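# Move the red box into the empty tray

## Task

Lift the red box out of the tray it starts in and set it down flat inside the tray that is empty. Every other box must still be inside its own tray, with none lying on or hanging over a tray wall, and that tray must be left the way it was found. The result has to hold with no help from the robot, so release the box and pull the tool away at the end.

## Robot and tools

Robot: two Kinova Gen3 arms, left_arm and right_arm, each ending in a suction cup instead of fingers. The names are labels only and do not refer to sides of a camera image. Bases in the scene frame: left_arm at (-0.026, +0.274, 0), right_arm at (-0.057, -0.286, 0), each turned slightly about z.

Frame: one shared scene frame, in metres. The origin sits on the table surface midway between the arms; +x points out over the table, +z points up, and left_arm is on the +y side. Each arm's controlled point is its cup point, the centre of the cup rim when nothing touches it. The cup opens along that point's own +z axis, so a downward-facing cup has its +z pointing toward the table. From about 7 cm back from the rim, the tool body and wrist camera stick out up to about 8 cm sideways, so keep that clearance from walls and boxes.

Row layout: every row holds 16 numbers in a single list covering both arms, even when only one moves: left x, y, z, qw, qx, qy, qz, left suction, then right x, y, z, qw, qx, qy, qz, right suction. x, y, z are an absolute target position for that cup point in metres in the scene frame; the quaternion is an absolute target orientation, w first, same frame. Suction runs from -1 to 1: 1 is full vacuum (about 55 kPa), a fraction asks for that share of it, and 0.05 or lower switches it off. The setting persists, and a 0 you send is obeyed, so repeat the current value to leave a cup unchanged. To hold an arm still, resend its exact position and quaternion from the last result before it stopped; do not copy a drifted quaternion later.

execute_actions(actions): a list of up to 15 actions; each action is a list of up to 15 rows, one row per 1/30 s step, and if shorter its last row repeats to fill 15 steps. An empty list just returns state and images. Every target must lie within 0.6 m of the cup point's position at that action's start along each of the cup point's own axes, or the action is rejected for both arms; if the first action fails this check, or any action is malformed, nothing in the call runs. Each step the command is clipped to within 70 mm and 16 degrees of the measured pose, so distant targets take several actions; after an action the arm continues only up to its last clipped pose.

move(target, speed, blocking): target is one 16-number row as above, an absolute pose for each arm. Both cup points travel straight lines that finish together, lasting 0.5 to 10 s (cut off at 10 s). speed is the path's top speed in m/s, 0.002 to 0.5, default 0.25; rotation is capped at twice that in rad/s. Paths ignore obstacles and the other arm, may lag, wander, or overshoot speed near full reach. Faster motion and targets set deeper past a contact mean harder impacts and pushes. Suction values are applied at the start and not waited on. blocking=false returns after 0.5 s while the arm keeps going; until a result shows the move ended, use wait or stop before sending new rows or moves. The result adds a move: line with the ending (done, off_target, moving, held, fault), limits that acted (paced = pose clipped; held = a check blocked steps, after which the arm can surge fast), and each cup point's distance from its target.

wait(seconds): 0 to 10; arms keep their last command, a running move continues, and it returns early if the move finishes. stop(): brakes a running move, needing room if fast. zoom_image(camera, region): camera is cam_high, cam_low, cam_left_wrist or cam_right_wrist; region is [x0, y0, x1, y1] in pixels from the top-left, at most 504 by 504. Image sizes: cam_high and cam_low 896x504, wrist cameras 616x616. read_manual(section) only returns licence text. finished_scene(scene): pass the current scene number once the goal is met and stable; it cannot be reversed.

Results: the state line lists each cup point's position and quaternion (printed values can be slightly off at long reach), suction_measured, part_present, joint positions and torques, Hand target lines (the pose the controller is heading to), step readings after execute_actions, HELD marks on steps where an arm's row was held back, and warnings such as pose unreachable (clearance check altered or blocked that arm), MOTOR HOT, TORQUE FAULT or OVER-TEMPERATURE FAULT.

Picking: switch suction on and press the 29 mm rim flat onto a smooth face of the red box so it seals all round; edges, gaps or holes under the rim leak. A sealed cup reads up to 0.15 below the command; part_present turns 1 at 0.50 and back to 0 below 0.45; a near-zero reading means no seal. Under vacuum the cup shortens, so the box rides up to about 10 mm nearer the tool. To release, lower the box until it rests level in the empty tray, switch suction off, then lift more than 15 mm and move clear. A cup sealed on the table pins the tool until suction goes off.

Avoid: knocking anything off the table, disturbing the other boxes or their tray, dropping or slamming the box, pressing hard, and arm-to-arm contact. Contact torque reaching a joint's limit (49.1 N m for the first four joints, 30.9 for the wrist joints) halts that arm for 10 s; long holding can overheat motors and make the arm sag. Loose objects may occasionally be nudged by outside pushes.

Each tool is called after "Call:" as a command line: name --argument value for each argument, lists and objects as JSON in quotes; but a table of rows of numbers goes row by row, as --pt "numbers of a row", without its own name.

## Session

Call:
execute_actions --actions '[]'

Scene clock: 0.00 s.
left_arm: end_effector_position=(+0.4226, +0.2811, +0.2063) suction_measured=0.00 part_present=0 end_effector_quat_wxyz=(-0.002, -0.266, +0.964, +0.001) | right_arm: end_effector_position=(+0.3853, -0.1954, +0.2089) suction_measured=0.00 part_present=0 end_effector_quat_wxyz=(+0.002, +0.160, +0.987, -0.001)
Joint positions: left_arm=[-0.058  0.433  0.001  1.659 -0.002  1.054 -2.674] | right_arm=[-0.055  0.431  0.003  1.653  0.002  1.055  2.561]
Joint velocities: left_arm=[ 0.001  0.    -0.001  0.     0.001 -0.001  0.   ] | right_arm=[-0.    -0.001  0.    -0.001 -0.    -0.001  0.001]
Joint torques (N m, as the joint torque sensors report them, + toward a larger angle): no reading
Hand target (left_arm): +0.423, +0.281, +0.206; -0.002, -0.266, +0.964, +0.001
Hand target (right_arm): +0.385, -0.195, +0.209; +0.002, +0.160, +0.987, -0.001

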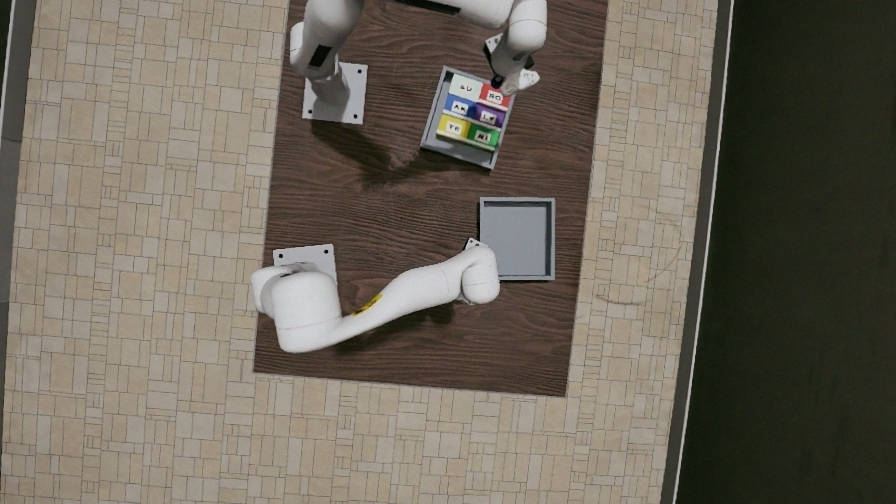

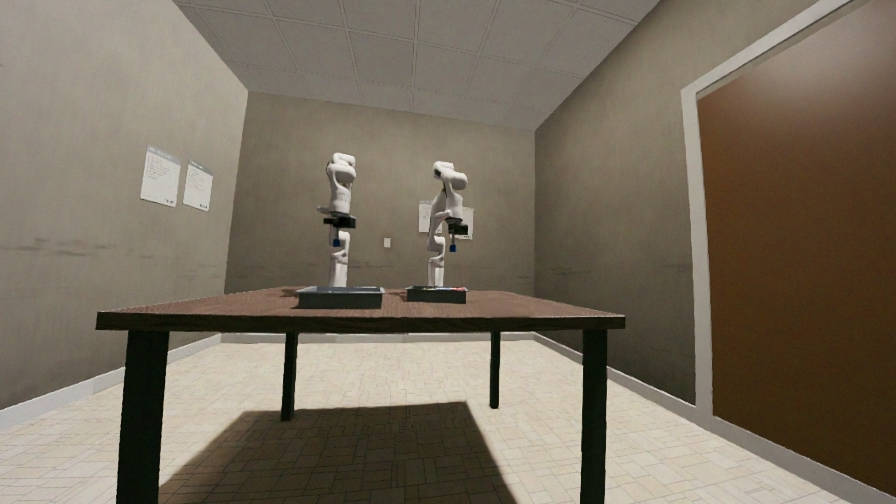

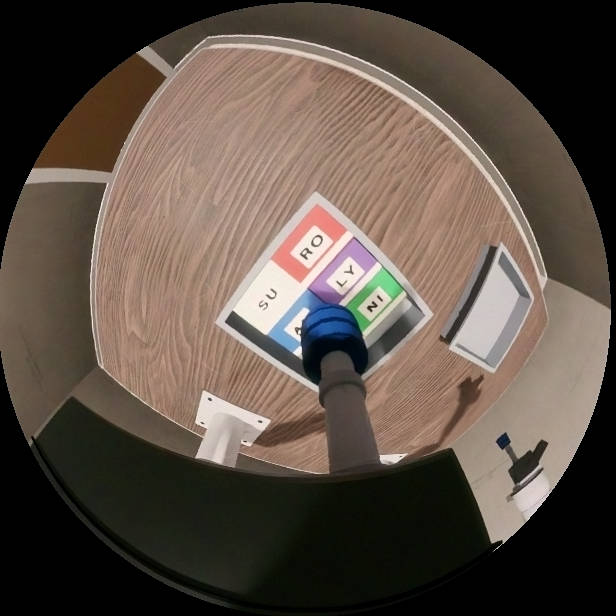

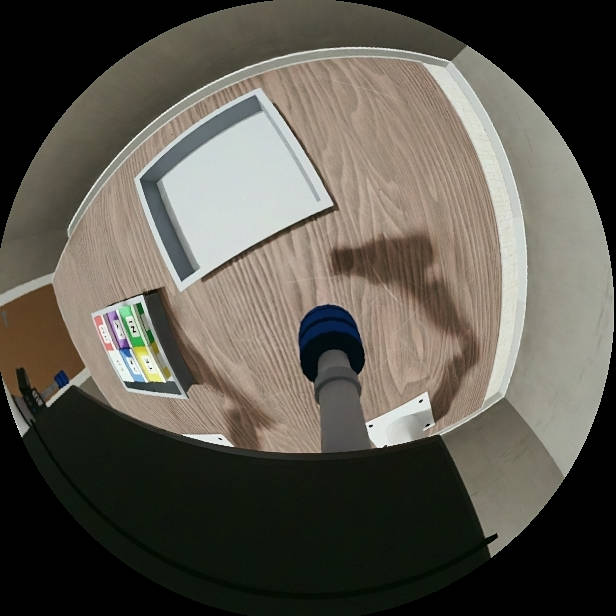

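Call:
zoom_image --camera "cam_left_wrist" --region '[210, 180, 440, 410]'

Call:
zoom_image --camera "cam_high" --region '[410, 50, 550, 190]'

Call:
zoom_image --camera "cam_low" --region '[390, 215, 490, 315]'

Call:
zoom_image --camera "cam_high" --region '[455, 180, 575, 300]'

Call:
zoom_image --camera "cam_left_wrist" --region '[255, 185, 385, 315]'

Region (210, 180, 440, 410) of cam_left_wrist's 616x616 image, scaled by 2.191, with more detail than that image has.

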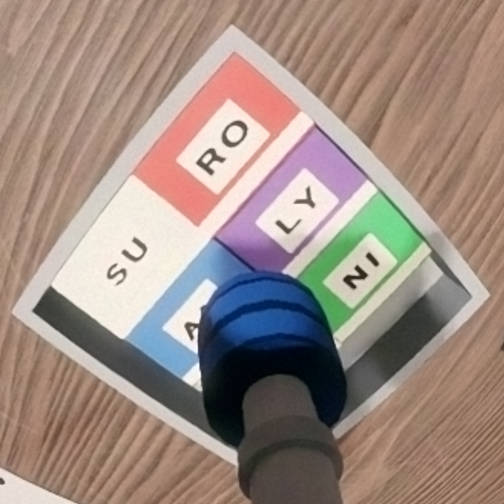

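Region (410, 50, 550, 190) of cam_high's 896x504 image, scaled by 3.600, with more detail than that image has.

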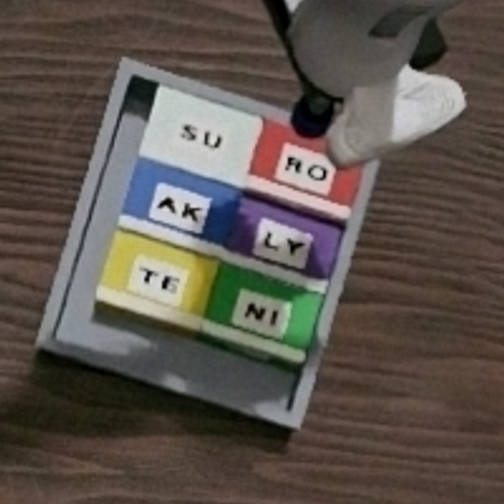

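Region (390, 215, 490, 315) of cam_low's 896x504 image, scaled by 5.040, with more detail than that image has.

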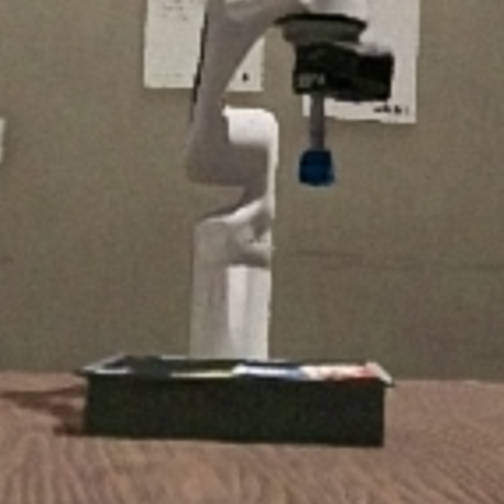

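Region (455, 180, 575, 300) of cam_high's 896x504 image, scaled by 4.200, with more detail than that image has.

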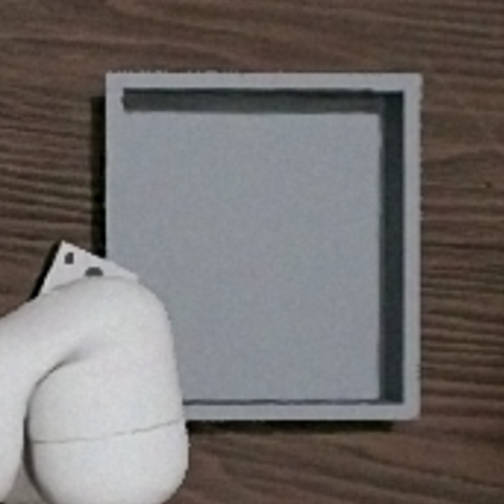

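Region (255, 185, 385, 315) of cam_left_wrist's 616x616 image, scaled by 3.877, with more detail than that image has.

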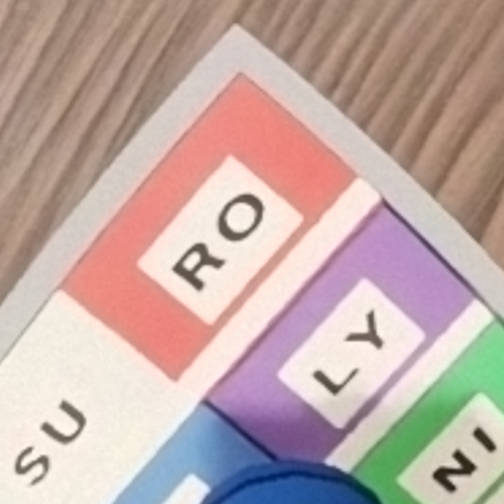

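Call:
move --target '[0.450, 0.302, 0.080, 0.0, -0.266, 0.964, 0.0, 0, 0.33, -0.29, 0.21, 0.0, 0.160, 0.987, 0.0, 0]' --speed 0.2

Scene clock: 3.40 s.
left_arm: end_effector_position=(+0.4498, +0.3018, +0.0804) suction_measured=0.00 part_present=0 end_effector_quat_wxyz=(+0.000, -0.266, +0.964, -0.000) | right_arm: end_effector_position=(+0.3297, -0.2899, +0.2097) suction_measured=0.00 part_present=0 end_effector_quat_wxyz=(-0.000, +0.160, +0.987, -0.000)
Joint positions: left_arm=[-0.095  0.671 -0.005  1.721  0.006  0.749 -2.721] | right_arm=[ 0.122  0.298  0.038  1.858 -0.013  0.987  2.781]
Joint velocities: left_arm=[-0.001  0.007  0.    -0.     0.001 -0.    -0.   ] | right_arm=[ 0.002 -0.003  0.004 -0.    -0.002 -0.001  0.002]
Joint torques (N m, as the joint torque sensors report them, + toward a larger angle): left_arm=[ -0.17 -17.14   0.44  -4.97  -0.08  -0.22  -0.09] | right_arm=[ -0.78 -11.55  -0.5   -6.2   -0.22  -0.13  -0.06]
Hand target (left_arm): +0.450, +0.302, +0.080; -0.000, -0.266, +0.964, -0.000
Hand target (right_arm): +0.330, -0.290, +0.210; -0.000, +0.160, +0.987, -0.000
Off the commanded pose (left_arm): 0.001 m, 0 deg.
Off the commanded pose (right_arm): 0.000 m, 0 deg.
move: done

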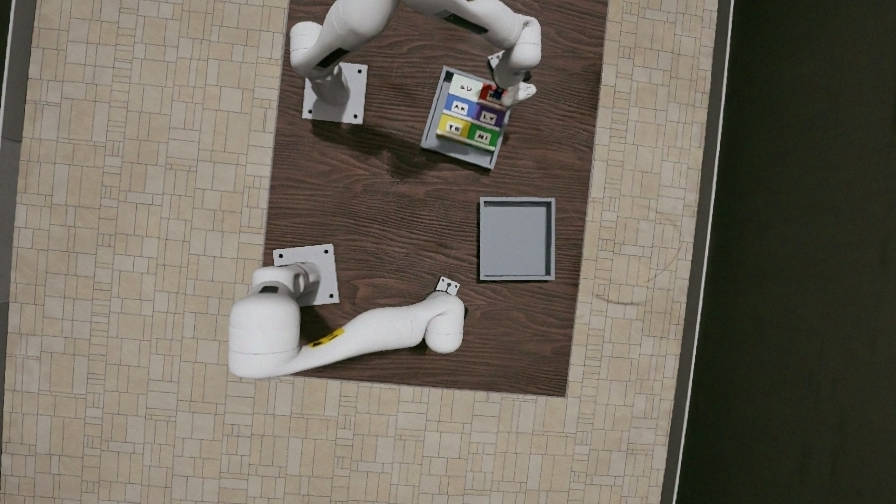

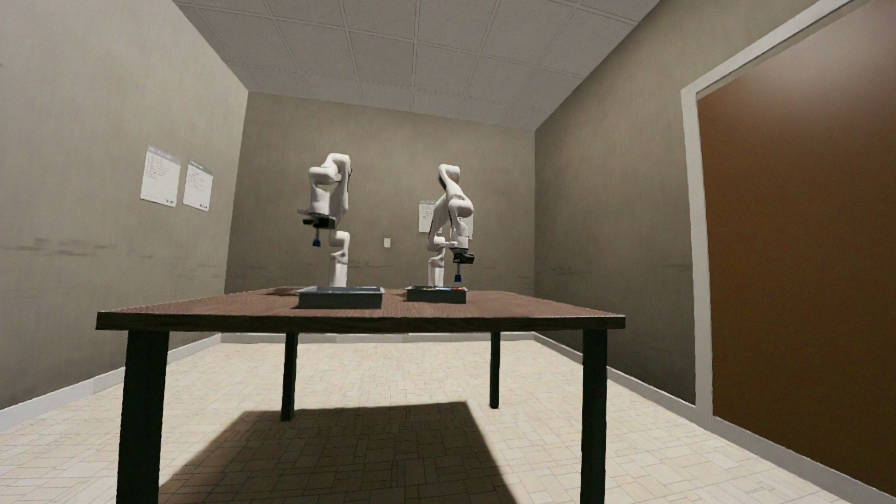

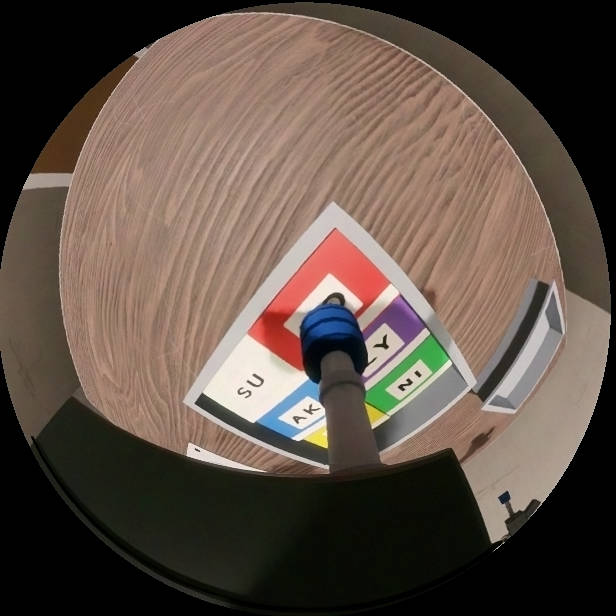

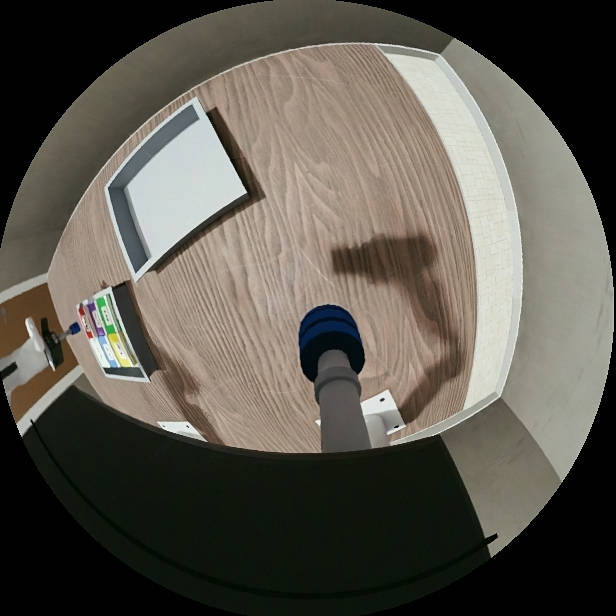

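Call:
zoom_image --camera "cam_left_wrist" --region '[235, 195, 425, 385]'

Call:
zoom_image --camera "cam_high" --region '[450, 55, 550, 135]'

Call:
zoom_image --camera "cam_low" --region '[390, 215, 490, 315]'

Call:
zoom_image --camera "cam_right_wrist" --region '[30, 270, 170, 410]'

Region (235, 195, 425, 385) of cam_left_wrist's 616x616 image, scaled by 2.653, with more detail than that image has.

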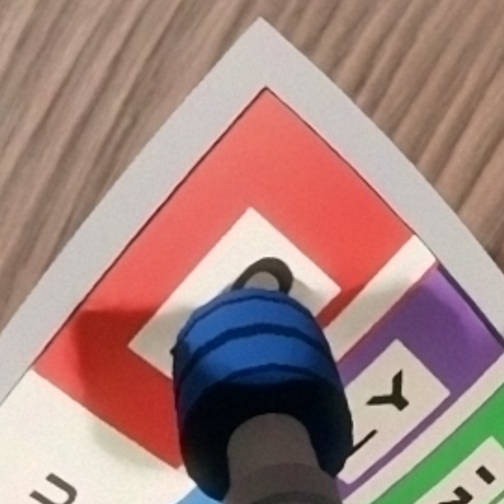

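Region (450, 55, 550, 135) of cam_high's 896x504 image, scaled by 5.040, with more detail than that image has; it fills the top 403 rows of this view, and the rest is white.

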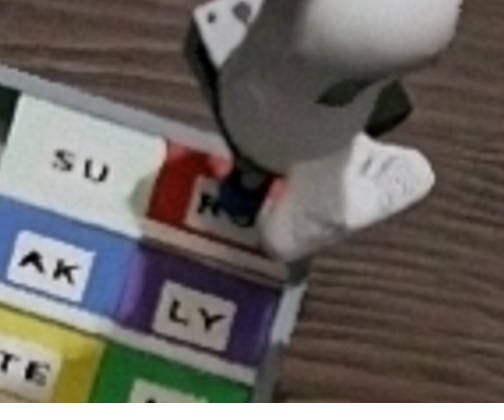

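Region (390, 215, 490, 315) of cam_low's 896x504 image, scaled by 5.040, with more detail than that image has.

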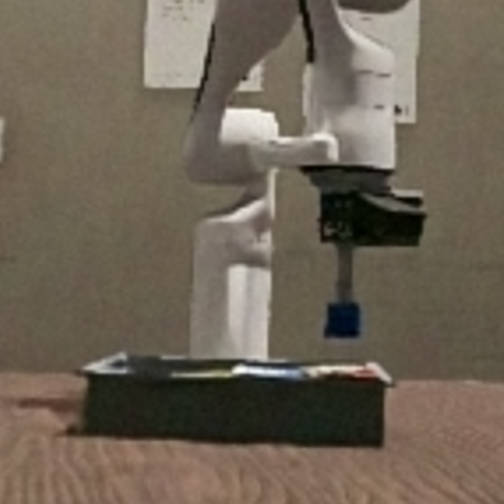

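Region (30, 270, 170, 410) of cam_right_wrist's 616x616 image, scaled by 3.600, with more detail than that image has.

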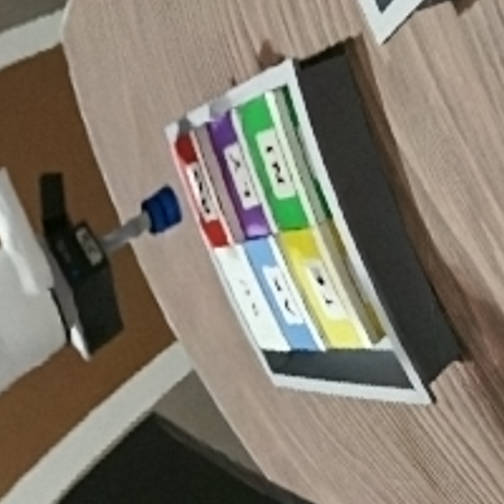

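Call:
execute_actions --actions '[[[0.4498,0.3019,0.0797,0,-0.266,0.964,0,1,0.33,-0.29,0.21,0,0.160,0.987,0,0],[0.4496,0.3018,0.0788,0,-0.266,0.964,0,1,0.33,-0.29,0.21,0,0.160,0.987,0,0],[0.4493,0.3017,0.0774,0,-0.266,0.964,0,1,0.33,-0.29,0.21,0,0.160,0.987,0,0],[0.4490,0.3016,0.0756,0,-0.266,0.964,0,1,0.33,-0.29,0.21,0,0.160,0.987,0,0],[0.4487,0.3015,0.0736,0,-0.266,0.964,0,1,0.33,-0.29,0.21,0,0.160,0.987,0,0],[0.4484,0.3014,0.0716,0,-0.266,0.964,0,1,0.33,-0.29,0.21,0,0.160,0.987,0,0],[0.4481,0.3013,0.0696,0,-0.266,0.964,0,1,0.33,-0.29,0.21,0,0.160,0.987,0,0],[0.4478,0.3012,0.0676,0,-0.266,0.964,0,1,0.33,-0.29,0.21,0,0.160,0.987,0,0],[0.4475,0.3011,0.0656,0,-0.266,0.964,0,1,0.33,-0.29,0.21,0,0.160,0.987,0,0],[0.4473,0.3011,0.0638,0,-0.266,0.964,0,1,0.33,-0.29,0.21,0,0.160,0.987,0,0],[0.4471,0.3010,0.0622,0,-0.266,0.964,0,1,0.33,-0.29,0.21,0,0.160,0.987,0,0],[0.4470,0.3010,0.0608,0,-0.266,0.964,0,1,0.33,-0.29,0.21,0,0.160,0.987,0,0],[0.4470,0.3010,0.0596,0,-0.266,0.964,0,1,0.33,-0.29,0.21,0,0.160,0.987,0,0],[0.4470,0.3010,0.0586,0,-0.266,0.964,0,1,0.33,-0.29,0.21,0,0.160,0.987,0,0],[0.4470,0.3010,0.0577,0,-0.266,0.964,0,1,0.33,-0.29,0.21,0,0.160,0.987,0,0]],[[0.4470,0.3010,0.0569,0,-0.266,0.964,0,1,0.33,-0.29,0.21,0,0.160,0.987,0,0],[0.4470,0.3010,0.0561,0,-0.266,0.964,0,1,0.33,-0.29,0.21,0,0.160,0.987,0,0],[0.4470,0.3010,0.0553,0,-0.266,0.964,0,1,0.33,-0.29,0.21,0,0.160,0.987,0,0],[0.4470,0.3010,0.0545,0,-0.266,0.964,0,1,0.33,-0.29,0.21,0,0.160,0.987,0,0],[0.4470,0.3010,0.0537,0,-0.266,0.964,0,1,0.33,-0.29,0.21,0,0.160,0.987,0,0],[0.4470,0.3010,0.0529,0,-0.266,0.964,0,1,0.33,-0.29,0.21,0,0.160,0.987,0,0],[0.4470,0.3010,0.0521,0,-0.266,0.964,0,1,0.33,-0.29,0.21,0,0.160,0.987,0,0],[0.4470,0.3010,0.0513,0,-0.266,0.964,0,1,0.33,-0.29,0.21,0,0.160,0.987,0,0],[0.4470,0.3010,0.0505,0,-0.266,0.964,0,1,0.33,-0.29,0.21,0,0.160,0.987,0,0],[0.4470,0.3010,0.0497,0,-0.266,0.964,0,1,0.33,-0.29,0.21,0,0.160,0.987,0,0],[0.4470,0.3010,0.0490,0,-0.266,0.964,0,1,0.33,-0.29,0.21,0,0.160,0.987,0,0],[0.4470,0.3010,0.0484,0,-0.266,0.964,0,1,0.33,-0.29,0.21,0,0.160,0.987,0,0],[0.4470,0.3010,0.0479,0,-0.266,0.964,0,1,0.33,-0.29,0.21,0,0.160,0.987,0,0],[0.4470,0.3010,0.0476,0,-0.266,0.964,0,1,0.33,-0.29,0.21,0,0.160,0.987,0,0],[0.4470,0.3010,0.0474,0,-0.266,0.964,0,1,0.33,-0.29,0.21,0,0.160,0.987,0,0]]]'

Scene clock: 8.40 s.
left_arm: end_effector_position=(+0.4466, +0.3009, +0.0473) suction_measured=0.39 part_present=0 end_effector_quat_wxyz=(-0.001, -0.266, +0.964, +0.000) | right_arm: end_effector_position=(+0.3300, -0.2900, +0.2100) suction_measured=0.00 part_present=0 end_effector_quat_wxyz=(+0.000, +0.160, +0.987, +0.000)
Joint positions: left_arm=[-0.092  0.727 -0.007  1.752  0.007  0.663 -2.72 ] | right_arm=[ 0.123  0.298  0.038  1.857 -0.014  0.987  2.781]
Joint velocities: left_arm=[ 0.     0.016 -0.     0.005  0.001 -0.019 -0.001] | right_arm=[ 0.002 -0.001  0.001  0.001 -0.    -0.001  0.   ]
Joint torques (N m, as the joint torque sensors report them, + toward a larger angle): left_arm=[  0.04 -18.43   0.42  -4.58   0.19   0.01  -0.17] | right_arm=[ -0.54 -11.65  -0.24  -6.21   0.02  -0.04  -0.15]
Hand target (left_arm): +0.447, +0.301, +0.047; -0.000, -0.266, +0.964, -0.000
Hand target (right_arm): +0.330, -0.290, +0.210; +0.000, +0.160, +0.987, +0.000
Off the commanded pose (left_arm): 0.000 m, 0 deg.
Off the commanded pose (right_arm): 0.000 m, 0 deg.
Step readings (end_effector_position; steps 1 to 15: 1st action; 16 to 30: 2nd action):
0: left_arm (+0.4497, +0.3018, +0.0801) | right_arm (+0.3297, -0.2901, +0.2099)
1: left_arm (+0.4497, +0.3018, +0.0799) | right_arm (+0.3298, -0.2900, +0.2099)
2: left_arm (+0.4497, +0.3017, +0.0794) | right_arm (+0.3299, -0.2900, +0.2100)
4: left_arm (+0.4492, +0.3017, +0.0772) | right_arm (+0.3300, -0.2900, +0.2100)
8: left_arm (+0.4480, +0.3013, +0.0699) | right_arm (+0.3300, -0.2900, +0.2100)
15: left_arm (+0.4470, +0.3010, +0.0589) | right_arm (+0.3300, -0.2900, +0.2100)
16: left_arm (+0.4470, +0.3010, +0.0580) | right_arm (+0.3300, -0.2900, +0.2100)
17: left_arm (+0.4470, +0.3010, +0.0571) | right_arm (+0.3300, -0.2900, +0.2100)
19: left_arm (+0.4470, +0.3010, +0.0555) | right_arm (+0.3300, -0.2900, +0.2100)
23: left_arm (+0.4470, +0.3010, +0.0522) | right_arm (+0.3300, -0.2900, +0.2100)
30: end_effector_position above

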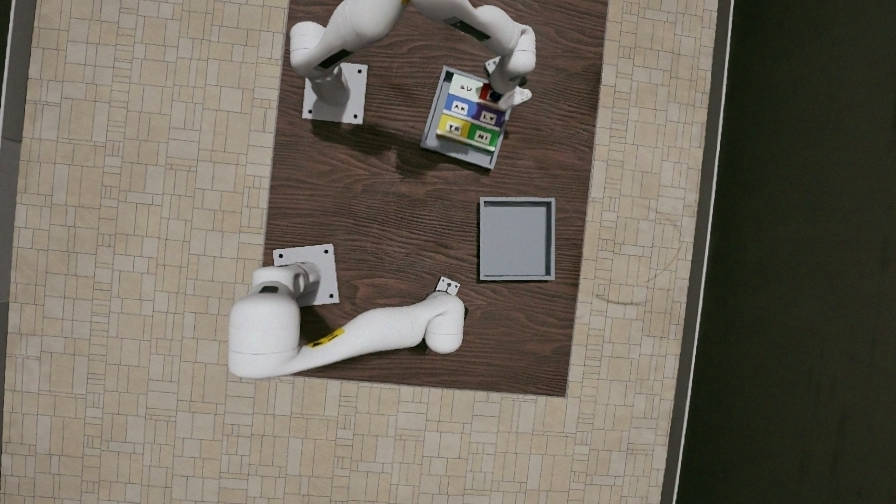

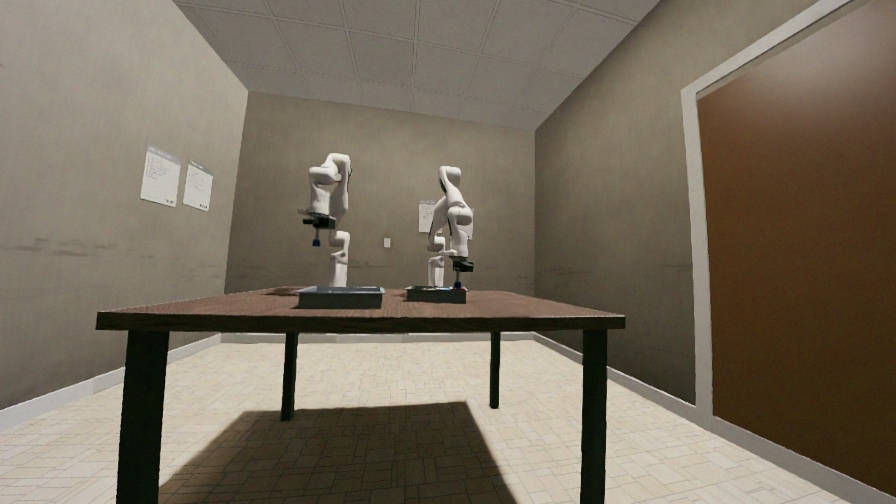

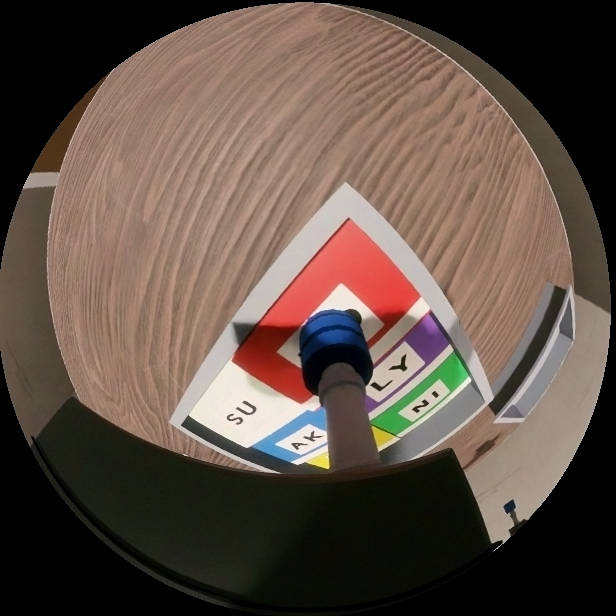

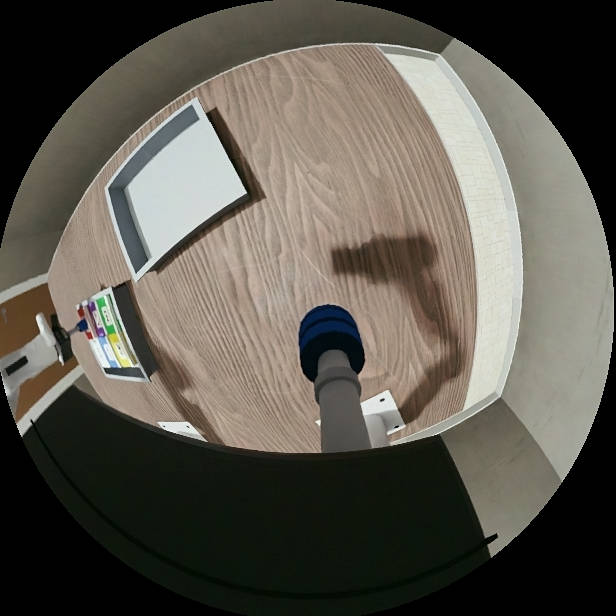

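Call:
wait --seconds 0.2

Scene clock: 8.97 s.
left_arm: end_effector_position=(+0.4470, +0.3010, +0.0474) suction_measured=0.98 part_present=1 end_effector_quat_wxyz=(-0.000, -0.266, +0.964, -0.000) | right_arm: end_effector_position=(+0.3300, -0.2900, +0.2100) suction_measured=0.00 part_present=0 end_effector_quat_wxyz=(+0.000, +0.160, +0.987, +0.000)
Joint positions: left_arm=[-0.092  0.727 -0.007  1.752  0.007  0.663 -2.72 ] | right_arm=[ 0.123  0.298  0.038  1.857 -0.014  0.987  2.781]
Joint velocities: left_arm=[ 0.     0.     0.     0.     0.001 -0.     0.   ] | right_arm=[-0.     0.001  0.     0.001  0.     0.001 -0.   ]
Joint torques (N m, as the joint torque sensors report them, + toward a larger angle): left_arm=[ -0.31 -18.07   0.74  -4.5    0.09  -0.17  -0.3 ] | right_arm=[ -0.47 -11.76  -0.07  -6.43   0.    -0.02  -0.11]
Hand target (left_arm): +0.447, +0.301, +0.047; -0.000, -0.266, +0.964, -0.000
Hand target (right_arm): +0.330, -0.290, +0.210; +0.000, +0.160, +0.987, +0.000
Off the commanded pose (left_arm): 0.000 m, 0 deg.
Off the commanded pose (right_arm): 0.000 m, 0 deg.
wait: 0.20 s; at rest from the start

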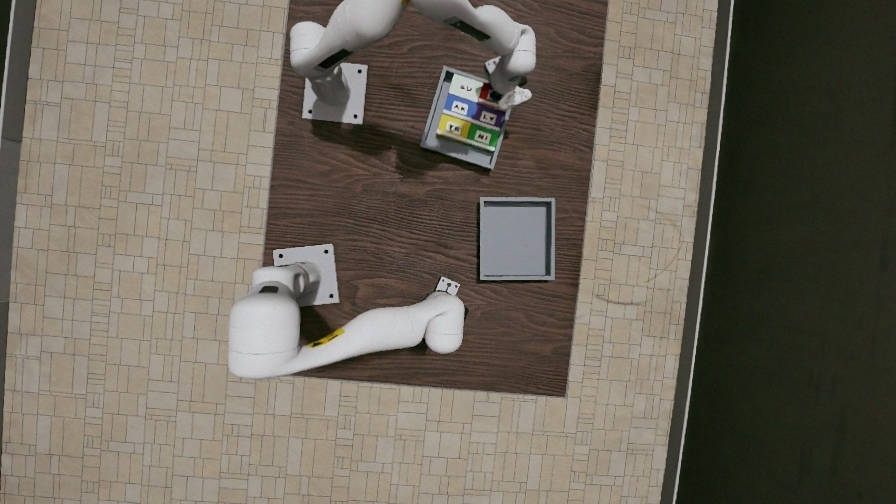

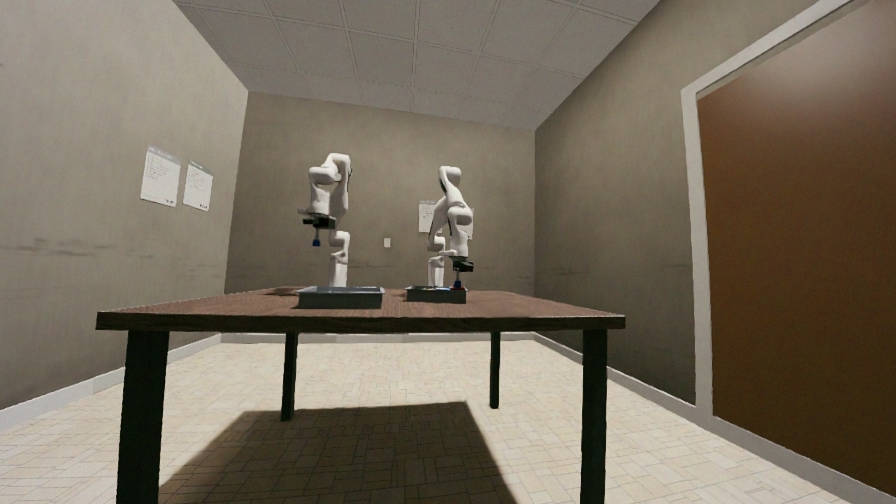

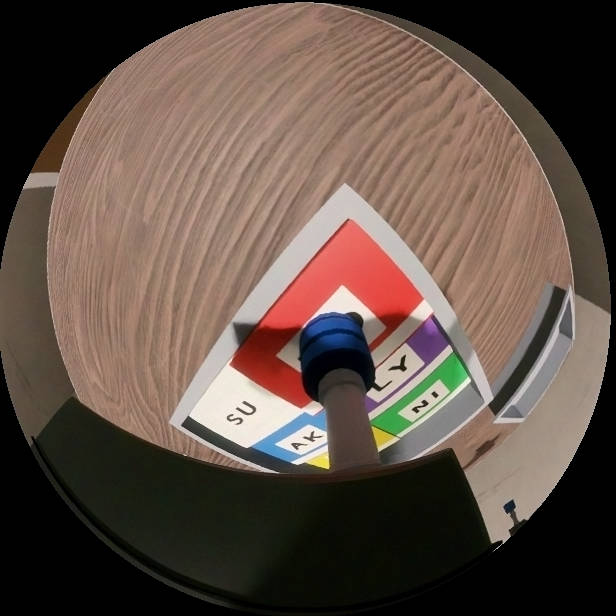

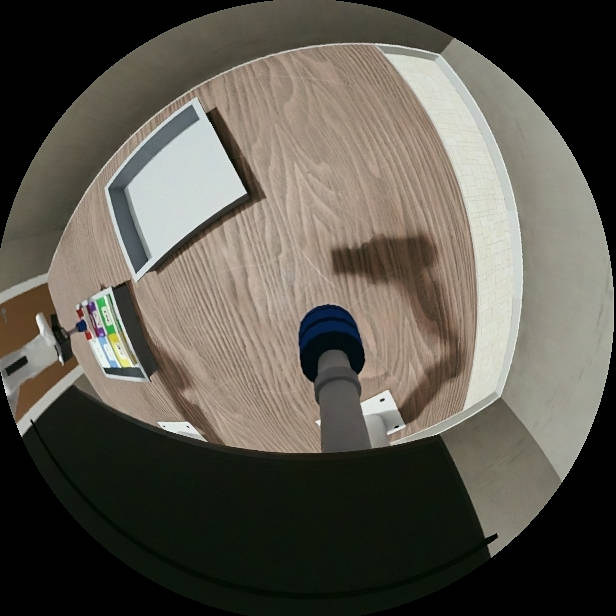

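Call:
execute_actions --actions '[[[0.4470,0.3010,0.0474,0,-0.266,0.964,0,1,0.33,-0.29,0.21,0,0.160,0.987,0,0],[0.4470,0.3010,0.0475,0,-0.266,0.964,0,1,0.33,-0.29,0.21,0,0.160,0.987,0,0],[0.4470,0.3010,0.0477,0,-0.266,0.964,0,1,0.33,-0.29,0.21,0,0.160,0.987,0,0],[0.4470,0.3010,0.0482,0,-0.266,0.964,0,1,0.33,-0.29,0.21,0,0.160,0.987,0,0],[0.4470,0.3010,0.0488,0,-0.266,0.964,0,1,0.33,-0.29,0.21,0,0.160,0.987,0,0],[0.4470,0.3010,0.0497,0,-0.266,0.964,0,1,0.33,-0.29,0.21,0,0.160,0.987,0,0],[0.4470,0.3010,0.0509,0,-0.266,0.964,0,1,0.33,-0.29,0.21,0,0.160,0.987,0,0],[0.4470,0.3010,0.0523,0,-0.266,0.964,0,1,0.33,-0.29,0.21,0,0.160,0.987,0,0],[0.4470,0.3010,0.0541,0,-0.266,0.964,0,1,0.33,-0.29,0.21,0,0.160,0.987,0,0],[0.4470,0.3010,0.0561,0,-0.266,0.964,0,1,0.33,-0.29,0.21,0,0.160,0.987,0,0],[0.4470,0.3010,0.0584,0,-0.266,0.964,0,1,0.33,-0.29,0.21,0,0.160,0.987,0,0],[0.4470,0.3010,0.0610,0,-0.266,0.964,0,1,0.33,-0.29,0.21,0,0.160,0.987,0,0],[0.4470,0.3010,0.0637,0,-0.266,0.964,0,1,0.33,-0.29,0.21,0,0.160,0.987,0,0],[0.4470,0.3010,0.0667,0,-0.266,0.964,0,1,0.33,-0.29,0.21,0,0.160,0.987,0,0],[0.4470,0.3010,0.0698,0,-0.266,0.964,0,1,0.33,-0.29,0.21,0,0.160,0.987,0,0]],[[0.4470,0.3010,0.0730,0,-0.266,0.964,0,1,0.33,-0.29,0.21,0,0.160,0.987,0,0],[0.4470,0.3010,0.0763,0,-0.266,0.964,0,1,0.33,-0.29,0.21,0,0.160,0.987,0,0],[0.4470,0.3010,0.0797,0,-0.266,0.964,0,1,0.33,-0.29,0.21,0,0.160,0.987,0,0],[0.4470,0.3010,0.0831,0,-0.266,0.964,0,1,0.33,-0.29,0.21,0,0.160,0.987,0,0],[0.4470,0.3010,0.0864,0,-0.266,0.964,0,1,0.33,-0.29,0.21,0,0.160,0.987,0,0],[0.4470,0.3010,0.0896,0,-0.266,0.964,0,1,0.33,-0.29,0.21,0,0.160,0.987,0,0],[0.4470,0.3010,0.0927,0,-0.266,0.964,0,1,0.33,-0.29,0.21,0,0.160,0.987,0,0],[0.4470,0.3010,0.0957,0,-0.266,0.964,0,1,0.33,-0.29,0.21,0,0.160,0.987,0,0],[0.4470,0.3008,0.0984,0,-0.266,0.964,0,1,0.33,-0.29,0.21,0,0.160,0.987,0,0],[0.4471,0.3004,0.1010,0,-0.266,0.964,0,1,0.33,-0.29,0.21,0,0.160,0.987,0,0],[0.4473,0.2995,0.1033,0,-0.266,0.964,0,1,0.33,-0.29,0.21,0,0.160,0.987,0,0],[0.4476,0.2982,0.1053,0,-0.266,0.964,0,1,0.33,-0.29,0.21,0,0.160,0.987,0,0],[0.4481,0.2963,0.1071,0,-0.266,0.964,0,1,0.33,-0.29,0.21,0,0.160,0.987,0,0],[0.4486,0.2938,0.1085,0,-0.266,0.964,0,1,0.33,-0.29,0.21,0,0.160,0.987,0,0],[0.4494,0.2905,0.1097,0,-0.266,0.964,0,1,0.33,-0.29,0.21,0,0.160,0.987,0,0]],[[0.4503,0.2866,0.1106,0,-0.266,0.964,0,1,0.33,-0.29,0.21,0,0.160,0.987,0,0],[0.4514,0.2819,0.1113,0,-0.266,0.964,0,1,0.33,-0.29,0.21,0,0.160,0.987,0,0],[0.4526,0.2763,0.1117,0,-0.266,0.964,0,1,0.33,-0.29,0.21,0,0.160,0.987,0,0],[0.4541,0.2700,0.1119,0,-0.266,0.964,0,1,0.33,-0.29,0.21,0,0.160,0.987,0,0],[0.4557,0.2629,0.1120,0,-0.266,0.964,0,1,0.33,-0.29,0.21,0,0.160,0.987,0,0],[0.4575,0.2551,0.1120,0,-0.266,0.964,0,1,0.33,-0.29,0.21,0,0.160,0.987,0,0],[0.4594,0.2464,0.1120,0,-0.266,0.964,0,1,0.33,-0.29,0.21,0,0.160,0.987,0,0],[0.4616,0.2371,0.1120,0,-0.266,0.964,0,1,0.33,-0.29,0.21,0,0.160,0.987,0,0],[0.4639,0.2270,0.1120,0,-0.266,0.964,0,1,0.33,-0.29,0.21,0,0.160,0.987,0,0],[0.4663,0.2164,0.1120,0,-0.266,0.964,0,1,0.33,-0.29,0.21,0,0.160,0.987,0,0],[0.4689,0.2051,0.1120,0,-0.266,0.964,0,1,0.33,-0.29,0.21,0,0.160,0.987,0,0],[0.4716,0.1933,0.1120,0,-0.266,0.964,0,1,0.33,-0.29,0.21,0,0.160,0.987,0,0],[0.4744,0.1810,0.1120,0,-0.266,0.964,0,1,0.33,-0.29,0.21,0,0.160,0.987,0,0],[0.4773,0.1683,0.1120,0,-0.266,0.964,0,1,0.33,-0.29,0.21,0,0.160,0.987,0,0],[0.4802,0.1552,0.1120,0,-0.266,0.964,0,1,0.33,-0.29,0.21,0,0.160,0.987,0,0]],[[0.4833,0.1419,0.1120,0,-0.266,0.964,0,1,0.33,-0.29,0.21,0,0.160,0.987,0,0],[0.4863,0.1284,0.1120,0,-0.266,0.964,0,1,0.33,-0.29,0.21,0,0.160,0.987,0,0],[0.4894,0.1148,0.1120,0,-0.266,0.964,0,1,0.33,-0.29,0.21,0,0.160,0.987,0,0],[0.4926,0.1012,0.1120,0,-0.266,0.964,0,1,0.33,-0.29,0.21,0,0.160,0.987,0,0],[0.4957,0.0876,0.1120,0,-0.266,0.964,0,1,0.33,-0.29,0.21,0,0.160,0.987,0,0],[0.4987,0.0741,0.1120,0,-0.266,0.964,0,1,0.33,-0.29,0.21,0,0.160,0.987,0,0],[0.5018,0.0608,0.1120,0,-0.266,0.964,0,1,0.33,-0.29,0.21,0,0.160,0.987,0,0],[0.5047,0.0477,0.1120,0,-0.266,0.964,0,1,0.33,-0.29,0.21,0,0.160,0.987,0,0],[0.5076,0.0350,0.1120,0,-0.266,0.964,0,1,0.33,-0.29,0.21,0,0.160,0.987,0,0],[0.5104,0.0227,0.1120,0,-0.266,0.964,0,1,0.33,-0.29,0.21,0,0.160,0.987,0,0],[0.5131,0.0109,0.1120,0,-0.266,0.964,0,1,0.33,-0.29,0.21,0,0.160,0.987,0,0],[0.5157,-0.0004,0.1120,0,-0.266,0.964,0,1,0.33,-0.29,0.21,0,0.160,0.987,0,0],[0.5181,-0.0110,0.1120,0,-0.266,0.964,0,1,0.33,-0.29,0.21,0,0.160,0.987,0,0],[0.5204,-0.0211,0.1120,0,-0.266,0.964,0,1,0.33,-0.29,0.21,0,0.160,0.987,0,0],[0.5226,-0.0304,0.1120,0,-0.266,0.964,0,1,0.33,-0.29,0.21,0,0.160,0.987,0,0]],[[0.5245,-0.0391,0.1120,0,-0.266,0.964,0,1,0.33,-0.29,0.21,0,0.160,0.987,0,0],[0.5263,-0.0469,0.1118,0,-0.266,0.964,0,1,0.33,-0.29,0.21,0,0.160,0.987,0,0],[0.5279,-0.0540,0.1113,0,-0.266,0.964,0,1,0.33,-0.29,0.21,0,0.160,0.987,0,0],[0.5294,-0.0603,0.1105,0,-0.266,0.964,0,1,0.33,-0.29,0.21,0,0.160,0.987,0,0],[0.5306,-0.0659,0.1095,0,-0.266,0.964,0,1,0.33,-0.29,0.21,0,0.160,0.987,0,0],[0.5317,-0.0706,0.1082,0,-0.266,0.964,0,1,0.33,-0.29,0.21,0,0.160,0.987,0,0],[0.5326,-0.0745,0.1068,0,-0.266,0.964,0,1,0.33,-0.29,0.21,0,0.160,0.987,0,0],[0.5334,-0.0778,0.1053,0,-0.266,0.964,0,1,0.33,-0.29,0.21,0,0.160,0.987,0,0],[0.5339,-0.0803,0.1038,0,-0.266,0.964,0,1,0.33,-0.29,0.21,0,0.160,0.987,0,0],[0.5344,-0.0822,0.1025,0,-0.266,0.964,0,1,0.33,-0.29,0.21,0,0.160,0.987,0,0],[0.5347,-0.0835,0.1015,0,-0.266,0.964,0,1,0.33,-0.29,0.21,0,0.160,0.987,0,0],[0.5349,-0.0844,0.1007,0,-0.266,0.964,0,1,0.33,-0.29,0.21,0,0.160,0.987,0,0],[0.5350,-0.0848,0.1002,0,-0.266,0.964,0,1,0.33,-0.29,0.21,0,0.160,0.987,0,0],[0.5350,-0.0850,0.1000,0,-0.266,0.964,0,1,0.33,-0.29,0.21,0,0.160,0.987,0,0],[0.5350,-0.0850,0.1000,0,-0.266,0.964,0,1,0.33,-0.29,0.21,0,0.160,0.987,0,0]]]'

Scene clock: 17.03 s.
left_arm: end_effector_position=(+0.5352, -0.0832, +0.1020) suction_measured=1.00 part_present=1 end_effector_quat_wxyz=(+0.001, -0.267, +0.964, -0.002) | right_arm: end_effector_position=(+0.3300, -0.2900, +0.2100) suction_measured=0.00 part_present=0 end_effector_quat_wxyz=(+0.000, +0.160, +0.987, -0.000)
Joint positions: left_arm=[ 0.534  1.039  0.025  0.831 -0.022  1.267 -2.062] | right_arm=[ 0.123  0.298  0.038  1.857 -0.014  0.987  2.781]
Joint velocities: left_arm=[ 0.036  0.138  0.004 -0.264 -0.013  0.167  0.036] | right_arm=[ 0.001 -0.001 -0.     0.001  0.    -0.001 -0.001]
Joint torques (N m, as the joint torque sensors report them, + toward a larger angle): left_arm=[ -1.   -25.98   0.97  -7.59   0.01   0.2   -0.26] | right_arm=[ -0.24 -11.67  -0.13  -6.25  -0.08  -0.09  -0.18]
Hand target (left_arm): +0.535, -0.085, +0.100; +0.000, -0.266, +0.964, -0.000
Hand target (right_arm): +0.330, -0.290, +0.210; -0.000, +0.160, +0.987, +0.000
Off the commanded pose (left_arm): 0.003 m, 0 deg.
Off the commanded pose (right_arm): 0.000 m, 0 deg.
Step readings (end_effector_position; steps 1 to 15: 1st action; 16 to 30: 2nd action; 31 to 45: 3rd action; 46 to 60: 4th action; 61 to 75: 5th action):
0: left_arm (+0.4470, +0.3010, +0.0474) | right_arm (+0.3300, -0.2900, +0.2100)
1: left_arm (+0.4470, +0.3010, +0.0474) | right_arm (+0.3300, -0.2900, +0.2100)
2: left_arm (+0.4470, +0.3010, +0.0474) | right_arm (+0.3300, -0.2900, +0.2100)
4: left_arm (+0.4470, +0.3010, +0.0479) | right_arm (+0.3300, -0.2900, +0.2100)
8: left_arm (+0.4471, +0.3010, +0.0510) | right_arm (+0.3300, -0.2900, +0.2100)
15: left_arm (+0.4471, +0.3011, +0.0658) | right_arm (+0.3300, -0.2900, +0.2100)
16: left_arm (+0.4471, +0.3011, +0.0687) | right_arm (+0.3300, -0.2900, +0.2100)
17: left_arm (+0.4471, +0.3011, +0.0718) | right_arm (+0.3300, -0.2900, +0.2100)
19: left_arm (+0.4471, +0.3010, +0.0782) | right_arm (+0.3300, -0.2900, +0.2100)
23: left_arm (+0.4471, +0.3010, +0.0912) | right_arm (+0.3300, -0.2900, +0.2100)
30: left_arm (+0.4485, +0.2942, +0.1074) | right_arm (+0.3300, -0.2900, +0.2100)
31: left_arm (+0.4491, +0.2914, +0.1085) | right_arm (+0.3300, -0.2900, +0.2100)
32: left_arm (+0.4498, +0.2880, +0.1095) | right_arm (+0.3300, -0.2900, +0.2100)
34: left_arm (+0.4517, +0.2795, +0.1109) | right_arm (+0.3300, -0.2900, +0.2100)
38: left_arm (+0.4570, +0.2551, +0.1115) | right_arm (+0.3300, -0.2900, +0.2100)
45: left_arm (+0.4714, +0.1888, +0.1116) | right_arm (+0.3300, -0.2900, +0.2100)
46: left_arm (+0.4739, +0.1772, +0.1117) | right_arm (+0.3300, -0.2900, +0.2100)
47: left_arm (+0.4764, +0.1651, +0.1117) | right_arm (+0.3300, -0.2900, +0.2100)
49: left_arm (+0.4817, +0.1399, +0.1118) | right_arm (+0.3300, -0.2900, +0.2100)
53: left_arm (+0.4927, +0.0900, +0.1121) | right_arm (+0.3300, -0.2900, +0.2100)
60: left_arm (+0.5111, +0.0095, +0.1125) | right_arm (+0.3300, -0.2900, +0.2100)
61: left_arm (+0.5135, -0.0007, +0.1126) | right_arm (+0.3300, -0.2900, +0.2100)
62: left_arm (+0.5157, -0.0106, +0.1126) | right_arm (+0.3300, -0.2900, +0.2100)
64: left_arm (+0.5199, -0.0289, +0.1125) | right_arm (+0.3300, -0.2900, +0.2100)
68: left_arm (+0.5274, -0.0584, +0.1099) | right_arm (+0.3300, -0.2900, +0.2100)
75: end_effector_position above

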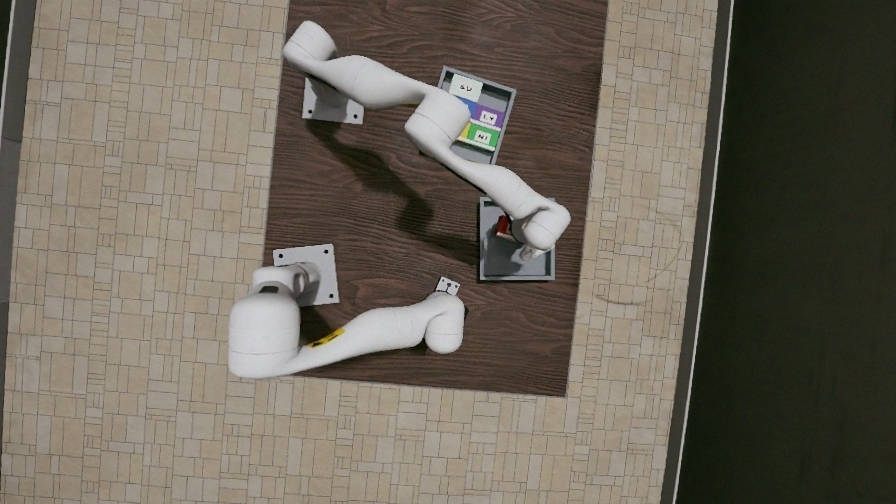

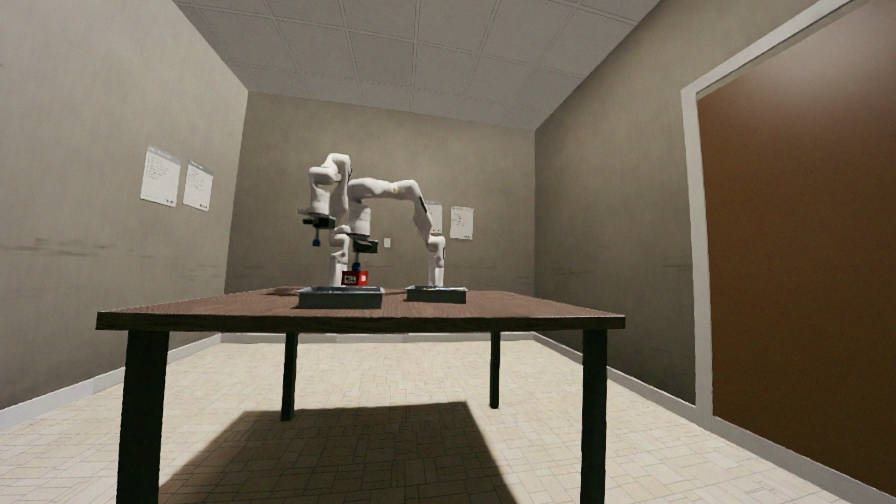

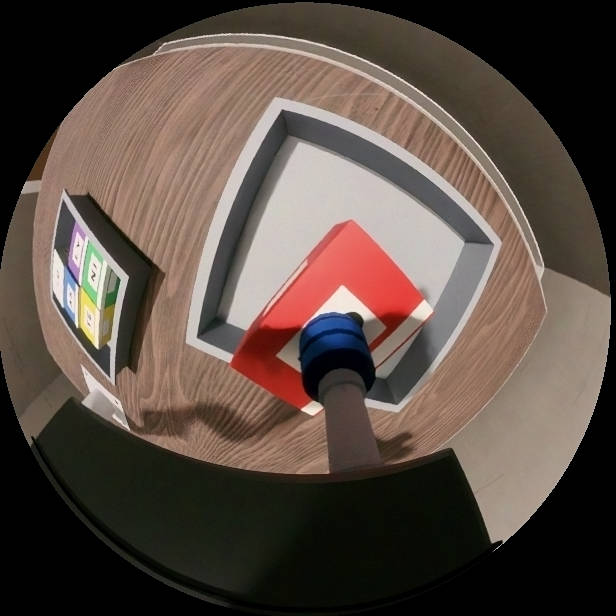

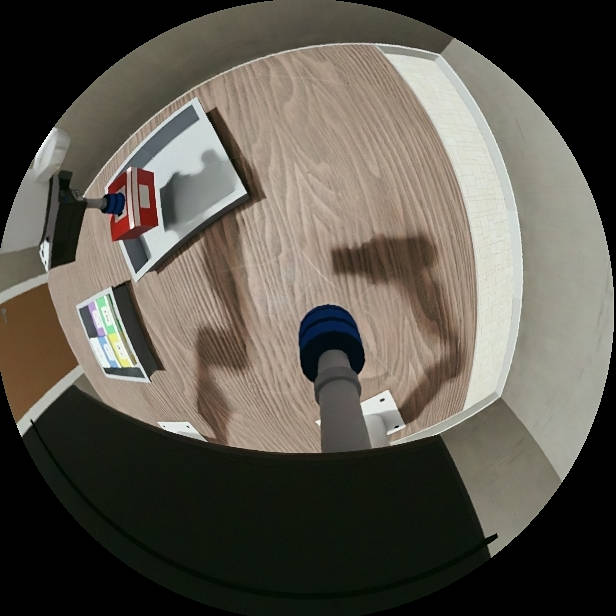

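Call:
zoom_image --camera "cam_high" --region '[455, 180, 575, 300]'

Call:
zoom_image --camera "cam_low" --region '[290, 230, 400, 320]'

Region (455, 180, 575, 300) of cam_high's 896x504 image, scaled by 4.200, with more detail than that image has.

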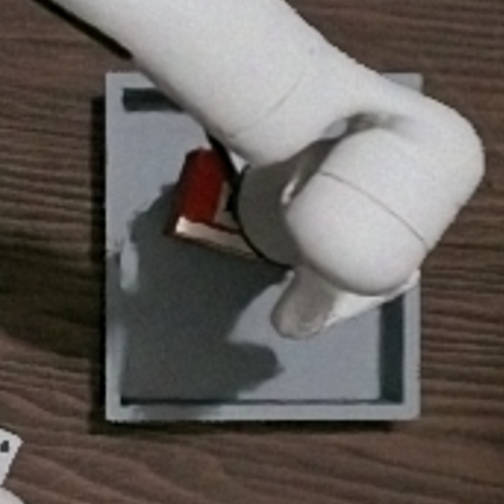

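Region (290, 230, 400, 320) of cam_low's 896x504 image, scaled by 4.582, with more detail than that image has; it fills the top 412 rows of this view, and the rest is white.

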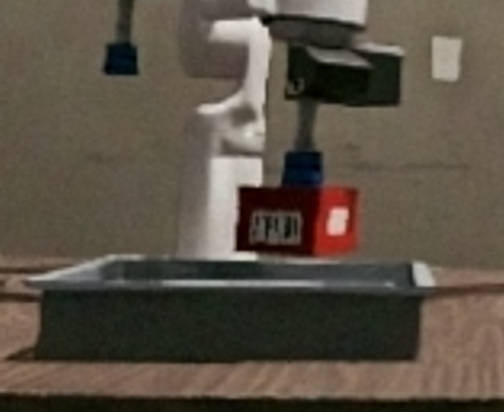

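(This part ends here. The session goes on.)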